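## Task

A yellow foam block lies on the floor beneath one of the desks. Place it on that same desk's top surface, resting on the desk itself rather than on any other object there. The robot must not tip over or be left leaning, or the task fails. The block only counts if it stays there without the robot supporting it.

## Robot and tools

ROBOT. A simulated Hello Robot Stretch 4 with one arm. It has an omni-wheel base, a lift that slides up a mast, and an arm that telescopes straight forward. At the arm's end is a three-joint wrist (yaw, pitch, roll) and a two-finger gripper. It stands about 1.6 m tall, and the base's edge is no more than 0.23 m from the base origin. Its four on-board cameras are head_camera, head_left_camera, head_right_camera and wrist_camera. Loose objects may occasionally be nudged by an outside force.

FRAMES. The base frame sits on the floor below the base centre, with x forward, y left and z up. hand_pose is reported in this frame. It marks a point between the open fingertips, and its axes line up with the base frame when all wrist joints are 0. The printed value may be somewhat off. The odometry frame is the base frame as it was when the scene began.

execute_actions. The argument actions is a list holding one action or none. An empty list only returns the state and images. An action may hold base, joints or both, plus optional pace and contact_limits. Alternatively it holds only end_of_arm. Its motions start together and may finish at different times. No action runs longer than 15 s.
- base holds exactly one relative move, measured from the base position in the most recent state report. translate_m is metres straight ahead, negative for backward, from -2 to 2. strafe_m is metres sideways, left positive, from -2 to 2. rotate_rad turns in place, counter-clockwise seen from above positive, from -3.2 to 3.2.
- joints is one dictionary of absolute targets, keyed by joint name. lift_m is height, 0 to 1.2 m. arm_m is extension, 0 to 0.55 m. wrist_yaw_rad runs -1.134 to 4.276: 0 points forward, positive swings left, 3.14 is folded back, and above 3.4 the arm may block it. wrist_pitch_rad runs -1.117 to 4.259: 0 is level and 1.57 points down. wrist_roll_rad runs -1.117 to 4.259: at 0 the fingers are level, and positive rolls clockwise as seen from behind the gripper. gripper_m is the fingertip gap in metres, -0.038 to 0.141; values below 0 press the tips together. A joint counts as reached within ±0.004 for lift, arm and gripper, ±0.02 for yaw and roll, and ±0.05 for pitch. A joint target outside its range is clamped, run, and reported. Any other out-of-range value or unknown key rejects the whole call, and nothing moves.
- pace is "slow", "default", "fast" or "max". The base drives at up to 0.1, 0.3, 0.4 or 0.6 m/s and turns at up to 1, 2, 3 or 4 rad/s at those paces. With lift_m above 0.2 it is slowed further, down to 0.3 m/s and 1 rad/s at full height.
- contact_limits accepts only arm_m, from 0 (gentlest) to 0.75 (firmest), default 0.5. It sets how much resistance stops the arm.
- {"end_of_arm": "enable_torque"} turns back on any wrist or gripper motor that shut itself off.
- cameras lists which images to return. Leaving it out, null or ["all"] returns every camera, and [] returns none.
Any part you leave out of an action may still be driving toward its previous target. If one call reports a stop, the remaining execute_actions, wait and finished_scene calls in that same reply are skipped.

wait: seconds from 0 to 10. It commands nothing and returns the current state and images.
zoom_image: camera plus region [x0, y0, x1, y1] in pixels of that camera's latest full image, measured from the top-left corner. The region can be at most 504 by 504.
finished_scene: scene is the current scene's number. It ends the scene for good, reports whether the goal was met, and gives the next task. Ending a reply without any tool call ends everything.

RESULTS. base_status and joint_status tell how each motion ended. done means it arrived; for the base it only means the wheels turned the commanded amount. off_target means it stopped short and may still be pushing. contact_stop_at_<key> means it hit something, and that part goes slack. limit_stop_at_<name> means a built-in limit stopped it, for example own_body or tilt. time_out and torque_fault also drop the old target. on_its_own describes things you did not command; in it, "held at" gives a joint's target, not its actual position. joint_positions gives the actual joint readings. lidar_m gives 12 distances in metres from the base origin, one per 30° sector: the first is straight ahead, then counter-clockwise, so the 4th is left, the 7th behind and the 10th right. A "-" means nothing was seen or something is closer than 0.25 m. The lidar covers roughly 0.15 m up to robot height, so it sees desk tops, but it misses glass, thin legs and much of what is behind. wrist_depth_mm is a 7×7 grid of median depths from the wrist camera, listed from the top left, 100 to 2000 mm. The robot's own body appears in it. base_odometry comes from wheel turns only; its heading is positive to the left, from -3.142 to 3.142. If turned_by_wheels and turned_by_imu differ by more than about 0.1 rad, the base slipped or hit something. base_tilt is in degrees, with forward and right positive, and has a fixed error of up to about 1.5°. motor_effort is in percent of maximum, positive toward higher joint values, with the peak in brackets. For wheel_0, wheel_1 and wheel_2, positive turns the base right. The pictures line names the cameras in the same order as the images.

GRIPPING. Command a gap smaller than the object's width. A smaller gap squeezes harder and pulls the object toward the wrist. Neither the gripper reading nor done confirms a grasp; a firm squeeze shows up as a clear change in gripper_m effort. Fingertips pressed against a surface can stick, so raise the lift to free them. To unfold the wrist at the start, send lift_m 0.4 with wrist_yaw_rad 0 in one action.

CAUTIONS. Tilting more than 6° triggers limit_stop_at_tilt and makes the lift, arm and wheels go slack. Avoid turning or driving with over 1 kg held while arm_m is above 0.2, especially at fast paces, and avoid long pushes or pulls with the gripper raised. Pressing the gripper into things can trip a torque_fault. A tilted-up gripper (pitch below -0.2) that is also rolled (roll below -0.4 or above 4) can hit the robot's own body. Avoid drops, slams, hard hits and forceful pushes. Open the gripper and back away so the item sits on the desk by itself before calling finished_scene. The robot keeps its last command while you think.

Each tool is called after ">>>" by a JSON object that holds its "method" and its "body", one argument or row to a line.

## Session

>>> {"method": "execute_actions", "body": {
  "actions": [
    {"joints":{"lift_m":0.4,"wrist_yaw_rad":0}}
  ]
}}

Scene clock: 2.43 s.
base_odometry: x=+0.000 y=+0.000 heading=+0.000 (m, m, rad; odometry frame)
turned_by_wheels: +0.000 (rad since the last result)
turned_by_imu: +0.001 (rad since the last result)
base_tilt: forward=+0.1 right=-0.3 (deg)
lidar_m: 2.00 1.03 0.84 0.80 0.88 1.38 1.45 1.14 0.90 0.90 0.95 1.51
base_status: not commanded
joint_positions: lift_m=+0.400 arm_m=-0.001 wrist_yaw_rad=+0.000 wrist_pitch_rad=-0.009 wrist_roll_rad=-0.015 gripper_m=+0.057
joint_status: all done
motor_effort: lift_m=+20(20) arm_m=+0(0) wrist_yaw_rad=+0(6) wrist_pitch_rad=-7(7) wrist_roll_rad=+2(2) gripper_m=-6(2) wheel_0=-1(1) wheel_1=-1(1) wheel_2=+0(1) (%)
hand_pose: x=+0.4585 y=-0.0873 z=+0.5807 quat_wxyz=(+1.000, -0.007, -0.005, +0.000) (m; base frame)
wrist_depth_mm: - 1921 1808 1756 1661 1618 1499 / - 1921 1863 1708 1661 1618 1537 / - 1921 1808 1756 1661 1708 1499 / - 1921 1808 1756 1618 1661 1499 / - 1921 1863 1808 1661 1618 1537 / 1708 1921 195 1756 213 1618 1537 / 1255 1336 1430 - 1336 1229 1281
pictures: head_camera, head_left_camera, head_right_camera, wrist_camera
Images, in order (width x height): head_camera 420x560, head_left_camera 420x672, head_right_camera 420x672, wrist_camera 616x392.

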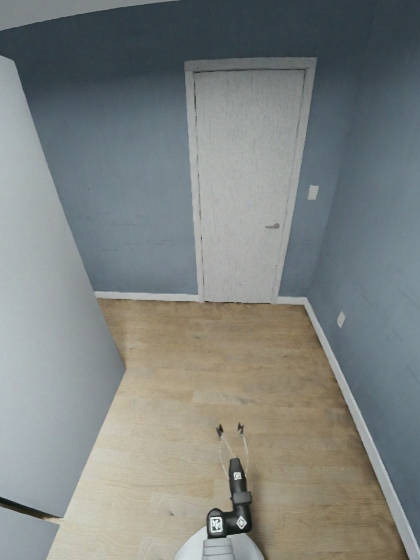

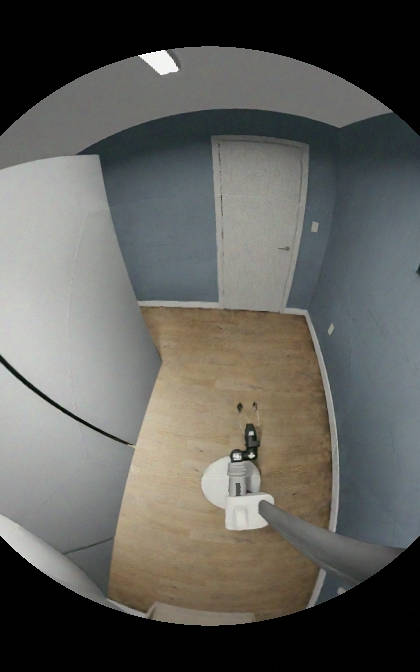

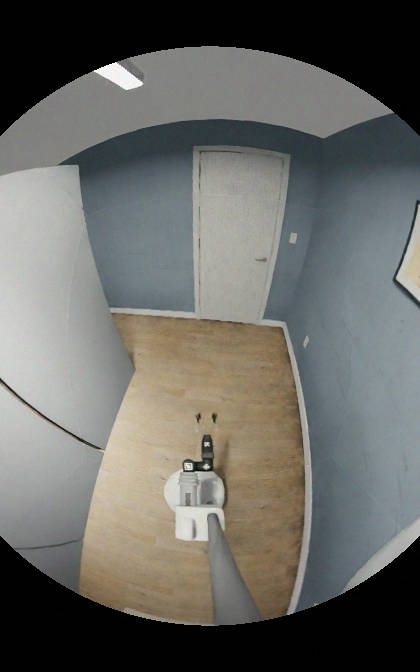

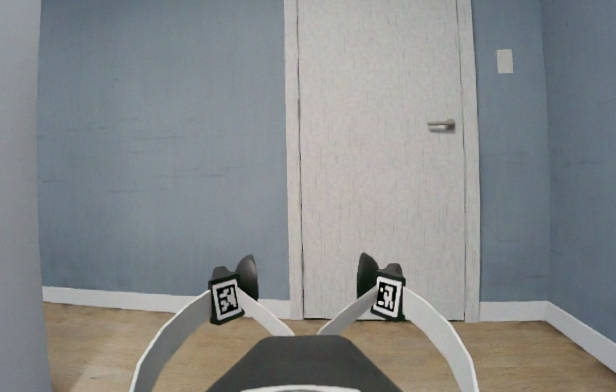

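>>> {"method": "execute_actions", "body": {
  "actions": [
    {"base":{"translate_m":1.5},"joints":{"wrist_pitch_rad":0.6,"gripper_m":0.13}}
  ],
  "cameras": []
}}

>>> {"method": "execute_actions", "body": {
  "actions": [
    {"base":{"rotate_rad":1.35}}
  ],
  "cameras": ["head_camera"]
}}

Scene clock: 9.03 s.
base_odometry: x=+1.500 y=+0.001 heading=+0.000 (m, m, rad; odometry frame)
turned_by_wheels: +0.000 (rad since the last result)
turned_by_imu: -0.006 (rad since the last result)
base_tilt: forward=+0.0 right=-0.3 (deg)
lidar_m: 0.48 0.56 0.85 1.16 0.74 1.05 2.99 1.35 1.10 1.10 0.64 0.51
base_status: done
joint_positions: lift_m=+0.400 arm_m=-0.001 wrist_yaw_rad=+0.000 wrist_pitch_rad=+0.602 wrist_roll_rad=-0.015 gripper_m=+0.130
joint_status: all done
motor_effort: lift_m=+20(20) arm_m=+0(0) wrist_yaw_rad=+1(0) wrist_pitch_rad=-5(5) wrist_roll_rad=+1(1) gripper_m=+1(4) wheel_0=+4(10) wheel_1=+2(7) wheel_2=-3(14) (%)
hand_pose: x=+0.4078 y=-0.0874 z=+0.4148 quat_wxyz=(+0.955, -0.007, +0.296, +0.002) (m; base frame)
wrist_depth_mm: 273 235 238 232 224 215 - / 300 258 259 251 243 235 228 / 334 291 286 277 266 257 249 / 377 353 314 306 296 282 276 / 436 407 349 347 325 314 307 / 517 477 375 382 362 349 347 / 580 549 477 - 421 410 389
pictures: none
No camera images: the call's "cameras" was empty. Leave "cameras" out to get every camera's image.

Scene clock: 10.97 s.
base_odometry: x=+1.500 y=+0.001 heading=+1.349 (m, m, rad; odometry frame)
turned_by_wheels: +1.349 (rad since the last result)
turned_by_imu: +1.391 (rad since the last result)
base_tilt: forward=+0.1 right=-0.3 (deg)
lidar_m: 1.59 0.78 0.84 1.91 1.72 1.18 1.10 0.72 0.55 0.48 0.50 0.70
base_status: done
joint_positions: lift_m=+0.400 arm_m=-0.001 wrist_yaw_rad=+0.000 wrist_pitch_rad=+0.602 wrist_roll_rad=-0.015 gripper_m=+0.130
joint_status: not commanded
motor_effort: lift_m=+20(20) arm_m=+0(0) wrist_yaw_rad=+1(1) wrist_pitch_rad=-5(5) wrist_roll_rad=+2(1) gripper_m=+1(3) wheel_0=-5(10) wheel_1=-3(10) wheel_2=-5(11) (%)
hand_pose: x=+0.4078 y=-0.0874 z=+0.4148 quat_wxyz=(+0.955, -0.007, +0.296, +0.002) (m; base frame)
wrist_depth_mm: - - - - 1336 732 539 / 1618 1863 1756 1756 1336 759 539 / 798 1308 1255 1255 1182 778 549 / 798 1025 1008 1025 976 778 559 / 768 831 842 831 820 723 564 / 691 683 668 707 654 647 564 / 627 609 627 - 621 591 569
pictures: head_camera
Images, in order (width x height): head_camera 420x560.

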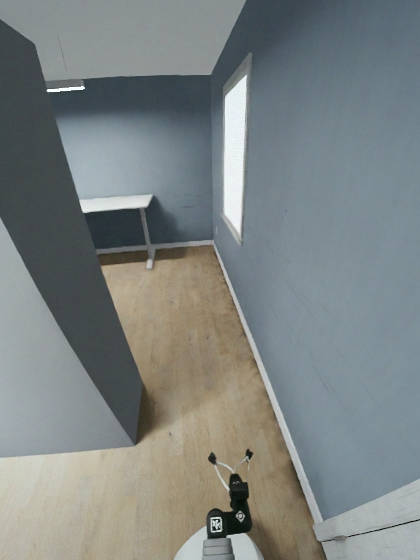

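>>> {"method": "execute_actions", "body": {
  "actions": [
    {"base":{"rotate_rad":0.13}}
  ],
  "cameras": []
}}

>>> {"method": "execute_actions", "body": {
  "actions": [
    {"base":{"translate_m":1.9}}
  ],
  "cameras": ["head_camera","head_left_camera"]
}}

Scene clock: 11.87 s.
base_odometry: x=+1.500 y=+0.001 heading=+1.478 (m, m, rad; odometry frame)
turned_by_wheels: +0.129 (rad since the last result)
turned_by_imu: +0.133 (rad since the last result)
base_tilt: forward=+0.1 right=-0.3 (deg)
lidar_m: 2.48 0.78 0.96 2.95 1.49 1.14 1.08 0.71 0.52 0.49 0.55 0.80
base_status: done
joint_positions: lift_m=+0.400 arm_m=-0.001 wrist_yaw_rad=+0.000 wrist_pitch_rad=+0.602 wrist_roll_rad=-0.015 gripper_m=+0.130
joint_status: not commanded
motor_effort: lift_m=+20(20) arm_m=+0(0) wrist_yaw_rad=+1(1) wrist_pitch_rad=-5(5) wrist_roll_rad=+1(2) gripper_m=-4(2) wheel_0=-6(8) wheel_1=-4(8) wheel_2=-3(10) (%)
hand_pose: x=+0.4078 y=-0.0874 z=+0.4148 quat_wxyz=(+0.955, -0.007, +0.296, +0.002) (m; base frame)
wrist_depth_mm: 634 - - - - 1060 699 / 634 1576 1756 1756 1708 1042 715 / 647 917 1255 1255 1255 1060 699 / 640 917 991 991 991 931 707 / 654 820 831 831 820 809 691 / 661 683 668 699 661 661 647 / 615 603 634 - 615 597 609
pictures: none
No camera images: the call's "cameras" was empty. Leave "cameras" out to get every camera's image.

Scene clock: 19.70 s.
base_odometry: x=+1.675 y=+1.892 heading=+1.479 (m, m, rad; odometry frame)
turned_by_wheels: +0.000 (rad since the last result)
turned_by_imu: -0.007 (rad since the last result)
base_tilt: forward=+0.1 right=-0.4 (deg)
lidar_m: 1.19 1.03 1.45 2.36 1.14 0.88 2.09 0.86 0.62 0.55 0.61 0.87
base_status: done
joint_positions: lift_m=+0.400 arm_m=-0.001 wrist_yaw_rad=+0.000 wrist_pitch_rad=+0.602 wrist_roll_rad=-0.015 gripper_m=+0.130
joint_status: not commanded
motor_effort: lift_m=+19(20) arm_m=+0(0) wrist_yaw_rad=+1(1) wrist_pitch_rad=-5(6) wrist_roll_rad=+1(2) gripper_m=-3(2) wheel_0=+3(11) wheel_1=+1(7) wheel_2=-1(13) (%)
hand_pose: x=+0.4078 y=-0.0874 z=+0.4148 quat_wxyz=(+0.955, -0.007, +0.296, +0.002) (m; base frame)
wrist_depth_mm: 1397 1366 1397 1366 1366 1229 820 / 1576 1499 1537 1499 1499 1229 820 / 1308 1229 1281 1255 1229 1138 842 / 1025 976 991 991 991 991 820 / 842 842 831 831 820 809 778 / 699 683 661 699 661 661 668 / 621 609 627 - 621 597 597
pictures: head_camera, head_left_camera
Images, in order (width x height): head_camera 420x560, head_left_camera 420x672.

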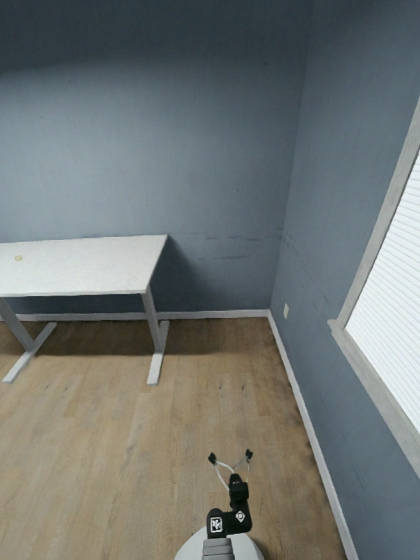

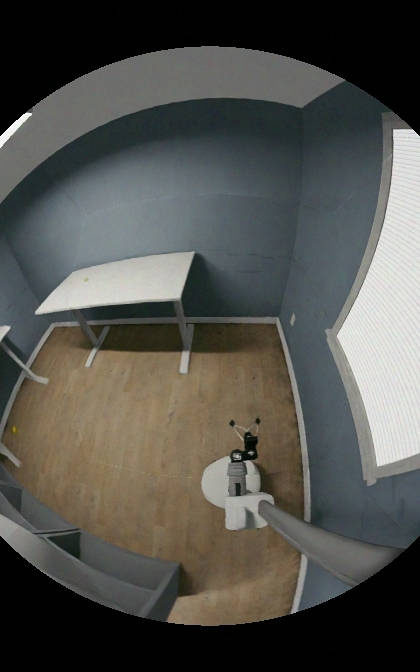

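>>> {"method": "execute_actions", "body": {
  "actions": [
    {"base":{"rotate_rad":1.5},"joints":{"lift_m":0.2}}
  ],
  "cameras": []
}}

>>> {"method": "execute_actions", "body": {
  "actions": [
    {"base":{"translate_m":1.4}}
  ],
  "cameras": ["head_camera","wrist_camera"]
}}

Scene clock: 21.83 s.
base_odometry: x=+1.675 y=+1.892 heading=+2.978 (m, m, rad; odometry frame)
turned_by_wheels: +1.499 (rad since the last result)
turned_by_imu: +1.546 (rad since the last result)
base_tilt: forward=+0.0 right=-0.3 (deg)
lidar_m: 2.35 1.19 0.90 1.28 0.89 0.63 0.58 0.60 0.83 1.39 1.02 1.33
base_status: done
joint_positions: lift_m=+0.200 arm_m=-0.001 wrist_yaw_rad=+0.000 wrist_pitch_rad=+0.602 wrist_roll_rad=-0.015 gripper_m=+0.130
joint_status: all done
motor_effort: lift_m=+15(17) arm_m=+0(0) wrist_yaw_rad=+1(0) wrist_pitch_rad=-5(6) wrist_roll_rad=+1(1) gripper_m=+1(0) wheel_0=-6(10) wheel_1=-3(11) wheel_2=-2(12) (%)
hand_pose: x=+0.4078 y=-0.0874 z=+0.2151 quat_wxyz=(+0.955, -0.007, +0.296, +0.002) (m; base frame)
wrist_depth_mm: 1576 1708 1756 1756 1708 1808 1661 / 1160 1229 1160 1138 1138 1138 1182 / 891 854 842 842 831 831 820 / 676 668 661 668 661 654 647 / 549 554 549 544 539 539 530 / 462 449 439 466 436 436 449 / 410 399 410 - 410 392 397
pictures: none
No camera images: the call's "cameras" was empty. Leave "cameras" out to get every camera's image.

Scene clock: 28.00 s.
base_odometry: x=+0.294 y=+2.120 heading=+2.978 (m, m, rad; odometry frame)
turned_by_wheels: +0.000 (rad since the last result)
turned_by_imu: -0.004 (rad since the last result)
base_tilt: forward=+0.0 right=-0.4 (deg)
lidar_m: 0.94 0.99 0.89 0.84 0.86 1.20 2.02 1.38 0.98 0.93 0.97 0.99
base_status: done
joint_positions: lift_m=+0.200 arm_m=-0.001 wrist_yaw_rad=+0.000 wrist_pitch_rad=+0.602 wrist_roll_rad=-0.015 gripper_m=+0.130
joint_status: not commanded
motor_effort: lift_m=+17(17) arm_m=+0(0) wrist_yaw_rad=+1(0) wrist_pitch_rad=-5(6) wrist_roll_rad=+1(2) gripper_m=-2(2) wheel_0=+5(9) wheel_1=+3(5) wheel_2=-3(13) (%)
hand_pose: x=+0.4078 y=-0.0874 z=+0.2150 quat_wxyz=(+0.955, -0.007, +0.296, +0.002) (m; base frame)
wrist_depth_mm: 991 1366 1366 1397 1366 1308 1366 / 1138 1182 1138 1118 1098 1025 1138 / 866 854 842 820 820 820 788 / 676 676 668 661 647 647 647 / 549 549 549 544 539 535 525 / 466 452 439 469 436 436 449 / 407 402 413 - 410 394 399
pictures: head_camera, wrist_camera
Images, in order (width x height): head_camera 420x560, wrist_camera 616x392.

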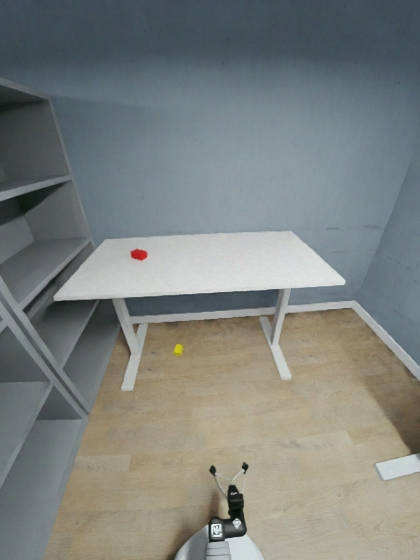

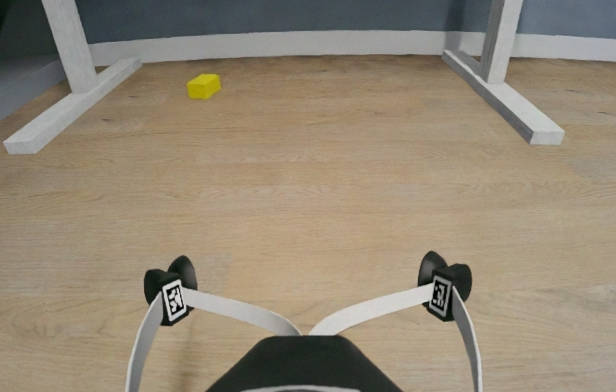

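>>> {"method": "execute_actions", "body": {
  "actions": [
    {"base":{"strafe_m":0.33},"joints":{"lift_m":0.08,"arm_m":0.25}}
  ],
  "cameras": []
}}

>>> {"method": "execute_actions", "body": {
  "actions": [
    {"base":{"translate_m":0.45}}
  ],
  "cameras": ["wrist_camera"]
}}

Scene clock: 30.50 s.
base_odometry: x=+0.240 y=+1.795 heading=+2.978 (m, m, rad; odometry frame)
turned_by_wheels: +0.000 (rad since the last result)
turned_by_imu: +0.001 (rad since the last result)
base_tilt: forward=+0.0 right=-0.3 (deg)
lidar_m: 0.94 0.74 0.54 0.50 0.52 0.71 2.03 2.08 1.34 1.25 1.31 0.98
base_status: done
joint_positions: lift_m=+0.080 arm_m=+0.249 wrist_yaw_rad=+0.000 wrist_pitch_rad=+0.602 wrist_roll_rad=-0.015 gripper_m=+0.130
joint_status: all done
motor_effort: lift_m=+16(13) arm_m=+8(7) wrist_yaw_rad=+0(2) wrist_pitch_rad=-6(6) wrist_roll_rad=+1(1) gripper_m=-3(1) wheel_0=-3(12) wheel_1=+1(12) wheel_2=+0(2) (%)
hand_pose: x=+0.6573 y=-0.0874 z=+0.0951 quat_wxyz=(+0.955, -0.007, +0.296, +0.002) (m; base frame)
wrist_depth_mm: 946 960 1078 1098 1118 1098 1118 / 778 759 809 768 778 768 788 / 554 580 580 574 569 564 564 / 469 462 455 452 452 449 445 / 379 379 379 375 373 368 366 / 319 309 303 319 297 301 309 / 282 276 286 - 281 270 273
pictures: none
No camera images: the call's "cameras" was empty. Leave "cameras" out to get every camera's image.

Scene clock: 33.50 s.
base_odometry: x=-0.204 y=+1.868 heading=+2.978 (m, m, rad; odometry frame)
turned_by_wheels: +0.000 (rad since the last result)
turned_by_imu: -0.001 (rad since the last result)
base_tilt: forward=+0.1 right=-0.4 (deg)
lidar_m: 0.49 0.51 0.53 0.51 0.54 0.71 2.47 1.87 1.31 1.24 0.71 0.52
base_status: done
joint_positions: lift_m=+0.080 arm_m=+0.249 wrist_yaw_rad=+0.000 wrist_pitch_rad=+0.602 wrist_roll_rad=-0.015 gripper_m=+0.130
joint_status: not commanded
motor_effort: lift_m=+16(16) arm_m=+8(8) wrist_yaw_rad=+1(1) wrist_pitch_rad=-6(6) wrist_roll_rad=+1(1) gripper_m=-1(1) wheel_0=+3(11) wheel_1=+2(2) wheel_2=-1(13) (%)
hand_pose: x=+0.6573 y=-0.0874 z=+0.0951 quat_wxyz=(+0.955, -0.007, +0.296, +0.002) (m; base frame)
wrist_depth_mm: 715 715 732 732 723 715 723 / 741 750 750 750 741 741 741 / 521 585 580 574 574 564 564 / 445 462 459 418 452 445 442 / 375 377 377 377 370 368 364 / 319 309 301 319 298 301 307 / 282 277 283 - 279 271 274
pictures: wrist_camera
Images, in order (width x height): wrist_camera 616x392.

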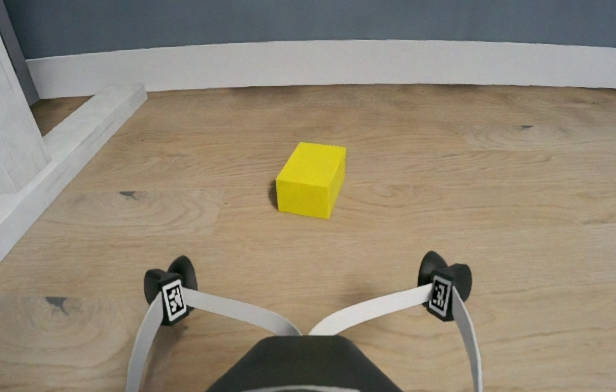

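>>> {"method": "execute_actions", "body": {
  "actions": [
    {"joints":{"lift_m":0.015,"arm_m":0.47}}
  ],
  "cameras": ["wrist_camera"]
}}

>>> {"method": "execute_actions", "body": {
  "actions": [
    {"joints":{"gripper_m":0.03}}
  ],
  "cameras": []
}}

>>> {"method": "execute_actions", "body": {
  "actions": [
    {"joints":{"lift_m":0.15,"arm_m":0},"base":{"translate_m":-0.1}}
  ],
  "cameras": []
}}

>>> {"method": "execute_actions", "body": {
  "actions": [
    {"joints":{"lift_m":1.05}}
  ],
  "cameras": ["wrist_camera"]
}}

Scene clock: 35.43 s.
base_odometry: x=-0.204 y=+1.868 heading=+2.978 (m, m, rad; odometry frame)
turned_by_wheels: +0.000 (rad since the last result)
turned_by_imu: +0.001 (rad since the last result)
base_tilt: forward=+0.1 right=-0.3 (deg)
lidar_m: 0.48 0.52 0.54 0.51 0.53 0.72 2.48 1.87 1.33 1.25 0.69 0.51
base_status: not commanded
joint_positions: lift_m=+0.015 arm_m=+0.469 wrist_yaw_rad=+0.000 wrist_pitch_rad=+0.602 wrist_roll_rad=-0.015 gripper_m=+0.130
joint_status: all done
motor_effort: lift_m=+16(16) arm_m=+8(8) wrist_yaw_rad=+0(1) wrist_pitch_rad=-6(5) wrist_roll_rad=+1(2) gripper_m=-1(3) wheel_0=+3(3) wheel_1=+2(2) wheel_2=-1(1) (%)
hand_pose: x=+0.8773 y=-0.0874 z=+0.0301 quat_wxyz=(+0.955, -0.007, +0.296, +0.002) (m; base frame)
wrist_depth_mm: 517 512 517 521 517 517 517 / 521 544 544 549 544 539 539 / 436 445 439 427 427 427 427 / 349 347 345 342 336 334 334 / 286 285 285 220 272 278 274 / 241 234 200 187 225 228 232 / 212 207 211 - 211 204 -
pictures: wrist_camera
Images, in order (width x height): wrist_camera 616x392.

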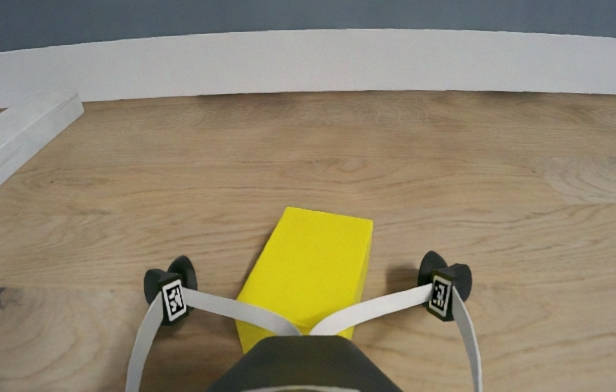

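Scene clock: 37.37 s.
base_odometry: x=-0.204 y=+1.868 heading=+2.978 (m, m, rad; odometry frame)
turned_by_wheels: +0.000 (rad since the last result)
turned_by_imu: +0.001 (rad since the last result)
base_tilt: forward=+0.1 right=-0.3 (deg)
lidar_m: 0.49 0.52 0.52 0.50 0.52 0.74 2.49 1.85 1.31 1.24 0.73 0.51
base_status: not commanded
joint_positions: lift_m=+0.015 arm_m=+0.469 wrist_yaw_rad=+0.000 wrist_pitch_rad=+0.602 wrist_roll_rad=-0.015 gripper_m=+0.030
joint_status: all done
motor_effort: lift_m=+15(16) arm_m=+8(8) wrist_yaw_rad=+1(0) wrist_pitch_rad=-6(6) wrist_roll_rad=+1(2) gripper_m=-21(26) wheel_0=+3(3) wheel_1=+2(2) wheel_2=-1(1) (%)
hand_pose: x=+0.8773 y=-0.0874 z=+0.0301 quat_wxyz=(+0.955, -0.007, +0.296, +0.002) (m; base frame)
wrist_depth_mm: 512 521 517 512 521 512 512 / 525 544 544 539 544 539 544 / 433 442 439 430 427 427 427 / 347 349 345 342 338 336 332 / 285 286 283 212 278 278 274 / 239 241 186 181 193 236 232 / 212 207 208 - 211 204 -
pictures: none
No camera images: the call's "cameras" was empty. Leave "cameras" out to get every camera's image.

Scene clock: 39.83 s.
base_odometry: x=-0.106 y=+1.852 heading=+2.978 (m, m, rad; odometry frame)
turned_by_wheels: -0.001 (rad since the last result)
turned_by_imu: +0.001 (rad since the last result)
base_tilt: forward=+0.1 right=-0.3 (deg)
lidar_m: 0.58 0.60 0.54 0.50 0.54 0.71 2.37 1.86 1.32 1.26 0.87 0.62
base_status: done
joint_positions: lift_m=+0.150 arm_m=+0.001 wrist_yaw_rad=+0.000 wrist_pitch_rad=+0.602 wrist_roll_rad=-0.015 gripper_m=+0.030
joint_status: all done
motor_effort: lift_m=+21(22) arm_m=-8(8) wrist_yaw_rad=+1(0) wrist_pitch_rad=-8(7) wrist_roll_rad=+1(2) gripper_m=-23(24) wheel_0=-4(8) wheel_1=-4(9) wheel_2=+2(13) (%)
hand_pose: x=+0.4100 y=-0.0874 z=+0.1645 quat_wxyz=(+0.955, -0.007, +0.297, +0.002) (m; base frame)
wrist_depth_mm: 976 854 1042 1042 1042 1042 1060 / 917 854 991 976 976 976 991 / 741 707 732 715 715 715 715 / 525 585 585 580 569 564 559 / 477 477 477 212 473 466 462 / 402 404 186 181 193 392 392 / 357 347 349 - 355 343 345
pictures: none
No camera images: the call's "cameras" was empty. Leave "cameras" out to get every camera's image.

Scene clock: 44.10 s.
base_odometry: x=-0.106 y=+1.852 heading=+2.978 (m, m, rad; odometry frame)
turned_by_wheels: +0.000 (rad since the last result)
turned_by_imu: +0.002 (rad since the last result)
base_tilt: forward=+0.0 right=-0.4 (deg)
lidar_m: 0.57 0.61 0.55 0.50 0.51 0.74 2.37 1.88 1.33 1.25 0.87 0.61
base_status: not commanded
joint_positions: lift_m=+1.050 arm_m=+0.001 wrist_yaw_rad=+0.000 wrist_pitch_rad=+0.602 wrist_roll_rad=-0.015 gripper_m=+0.030
joint_status: all done
motor_effort: lift_m=+21(22) arm_m=-8(8) wrist_yaw_rad=+2(2) wrist_pitch_rad=-7(8) wrist_roll_rad=+1(1) gripper_m=-20(18) wheel_0=-4(4) wheel_1=-4(4) wheel_2=+2(2) (%)
hand_pose: x=+0.4100 y=-0.0874 z=+1.0645 quat_wxyz=(+0.955, -0.007, +0.297, +0.002) (m; base frame)
wrist_depth_mm: 976 1025 1025 1042 1060 1060 1042 / 931 904 820 842 831 842 854 / 661 640 615 627 609 615 609 / 500 492 492 492 484 480 480 / 960 1464 1060 211 1537 1576 1499 / 878 1430 186 181 193 1430 1308 / 1182 1229 1255 - 1308 1229 1229
pictures: wrist_camera
Images, in order (width x height): wrist_camera 616x392.

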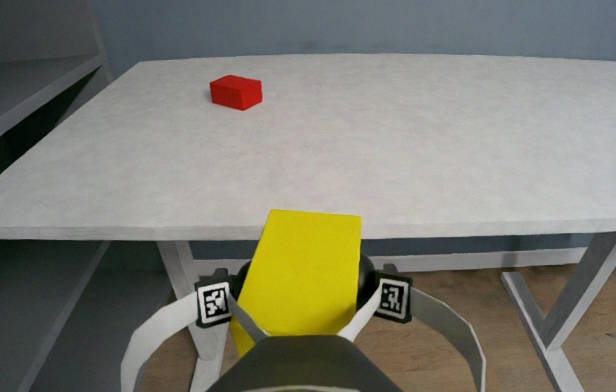

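>>> {"method": "execute_actions", "body": {
  "actions": [
    {"joints":{"arm_m":0.35,"lift_m":0.972}}
  ],
  "cameras": []
}}

>>> {"method": "execute_actions", "body": {
  "actions": [
    {"joints":{"gripper_m":0.13}}
  ],
  "cameras": []
}}

>>> {"method": "execute_actions", "body": {
  "actions": [
    {"joints":{"lift_m":1.08}}
  ],
  "cameras": ["head_camera"]
}}

>>> {"method": "finished_scene", "body": {
  "scene": 2
}}

Scene clock: 46.37 s.
base_odometry: x=-0.106 y=+1.852 heading=+2.978 (m, m, rad; odometry frame)
turned_by_wheels: +0.000 (rad since the last result)
turned_by_imu: +0.001 (rad since the last result)
base_tilt: forward=+0.1 right=-0.3 (deg)
lidar_m: 0.58 0.62 0.53 0.50 0.52 0.71 2.38 1.86 1.31 1.23 0.87 0.62
base_status: not commanded
joint_positions: lift_m=+0.972 arm_m=+0.349 wrist_yaw_rad=+0.000 wrist_pitch_rad=+0.602 wrist_roll_rad=-0.015 gripper_m=+0.030
joint_status: all done
motor_effort: lift_m=+16(20) arm_m=+8(6) wrist_yaw_rad=+1(1) wrist_pitch_rad=-7(8) wrist_roll_rad=+3(1) gripper_m=-20(19) wheel_0=-4(4) wheel_1=-4(4) wheel_2=+2(2) (%)
hand_pose: x=+0.7572 y=-0.0874 z=+0.9870 quat_wxyz=(+0.955, -0.007, +0.297, +0.002) (m; base frame)
wrist_depth_mm: 723 723 723 723 723 723 732 / 732 647 621 615 603 603 615 / 473 415 410 445 442 439 442 / 364 359 357 355 349 349 345 / 296 296 296 212 289 287 285 / 249 250 186 181 193 243 240 / 220 214 216 - 219 211 -
pictures: none
No camera images: the call's "cameras" was empty. Leave "cameras" out to get every camera's image.

Scene clock: 48.30 s.
base_odometry: x=-0.106 y=+1.852 heading=+2.978 (m, m, rad; odometry frame)
turned_by_wheels: +0.000 (rad since the last result)
turned_by_imu: +0.001 (rad since the last result)
base_tilt: forward=+0.0 right=-0.4 (deg)
lidar_m: 0.58 0.62 0.53 0.49 0.52 0.74 2.36 1.87 1.32 1.26 0.87 0.62
base_status: not commanded
joint_positions: lift_m=+0.972 arm_m=+0.349 wrist_yaw_rad=+0.000 wrist_pitch_rad=+0.602 wrist_roll_rad=-0.015 gripper_m=+0.130
joint_status: all done
motor_effort: lift_m=+16(16) arm_m=+8(8) wrist_yaw_rad=+1(1) wrist_pitch_rad=-7(7) wrist_roll_rad=+0(1) gripper_m=-4(19) wheel_0=-4(4) wheel_1=-4(4) wheel_2=+2(2) (%)
hand_pose: x=+0.7572 y=-0.0874 z=+0.9870 quat_wxyz=(+0.955, -0.007, +0.297, +0.002) (m; base frame)
wrist_depth_mm: 715 715 723 732 723 732 732 / 723 654 621 615 603 609 615 / 473 413 415 445 442 439 442 / 364 362 357 355 349 347 347 / 296 297 294 230 282 287 283 / 249 243 209 196 232 236 240 / 220 216 222 - 218 211 -
pictures: none
No camera images: the call's "cameras" was empty. Leave "cameras" out to get every camera's image.

Scene clock: 49.80 s.
base_odometry: x=-0.106 y=+1.852 heading=+2.978 (m, m, rad; odometry frame)
turned_by_wheels: +0.000 (rad since the last result)
turned_by_imu: +0.001 (rad since the last result)
base_tilt: forward=+0.0 right=-0.3 (deg)
lidar_m: 0.59 0.62 0.54 0.50 0.53 0.72 2.38 1.84 1.32 1.24 0.88 0.63
base_status: not commanded
joint_positions: lift_m=+1.080 arm_m=+0.349 wrist_yaw_rad=+0.000 wrist_pitch_rad=+0.602 wrist_roll_rad=-0.015 gripper_m=+0.130
joint_status: all done
motor_effort: lift_m=+20(21) arm_m=+8(8) wrist_yaw_rad=+1(1) wrist_pitch_rad=-7(7) wrist_roll_rad=+2(1) gripper_m=-1(0) wheel_0=-4(4) wheel_1=-4(4) wheel_2=+2(2) (%)
hand_pose: x=+0.7572 y=-0.0874 z=+1.0946 quat_wxyz=(+0.955, -0.007, +0.297, +0.002) (m; base frame)
wrist_depth_mm: 723 715 732 723 732 715 732 / 768 788 788 788 788 788 788 / 788 699 683 676 668 676 668 / 549 544 500 539 530 530 521 / 449 449 449 445 442 433 433 / 377 368 357 379 353 357 366 / 332 325 338 - 334 320 322
pictures: head_camera
Images, in order (width x height): head_camera 420x560.

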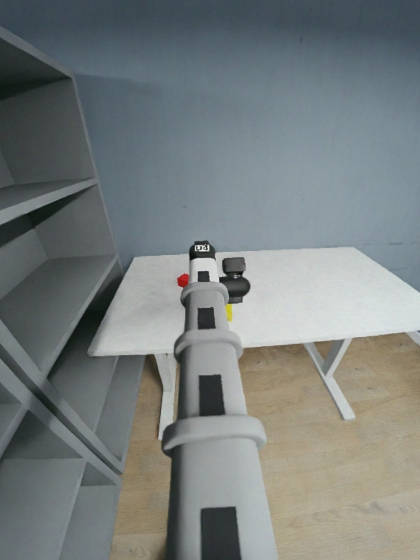

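The scene is finished: the task was done.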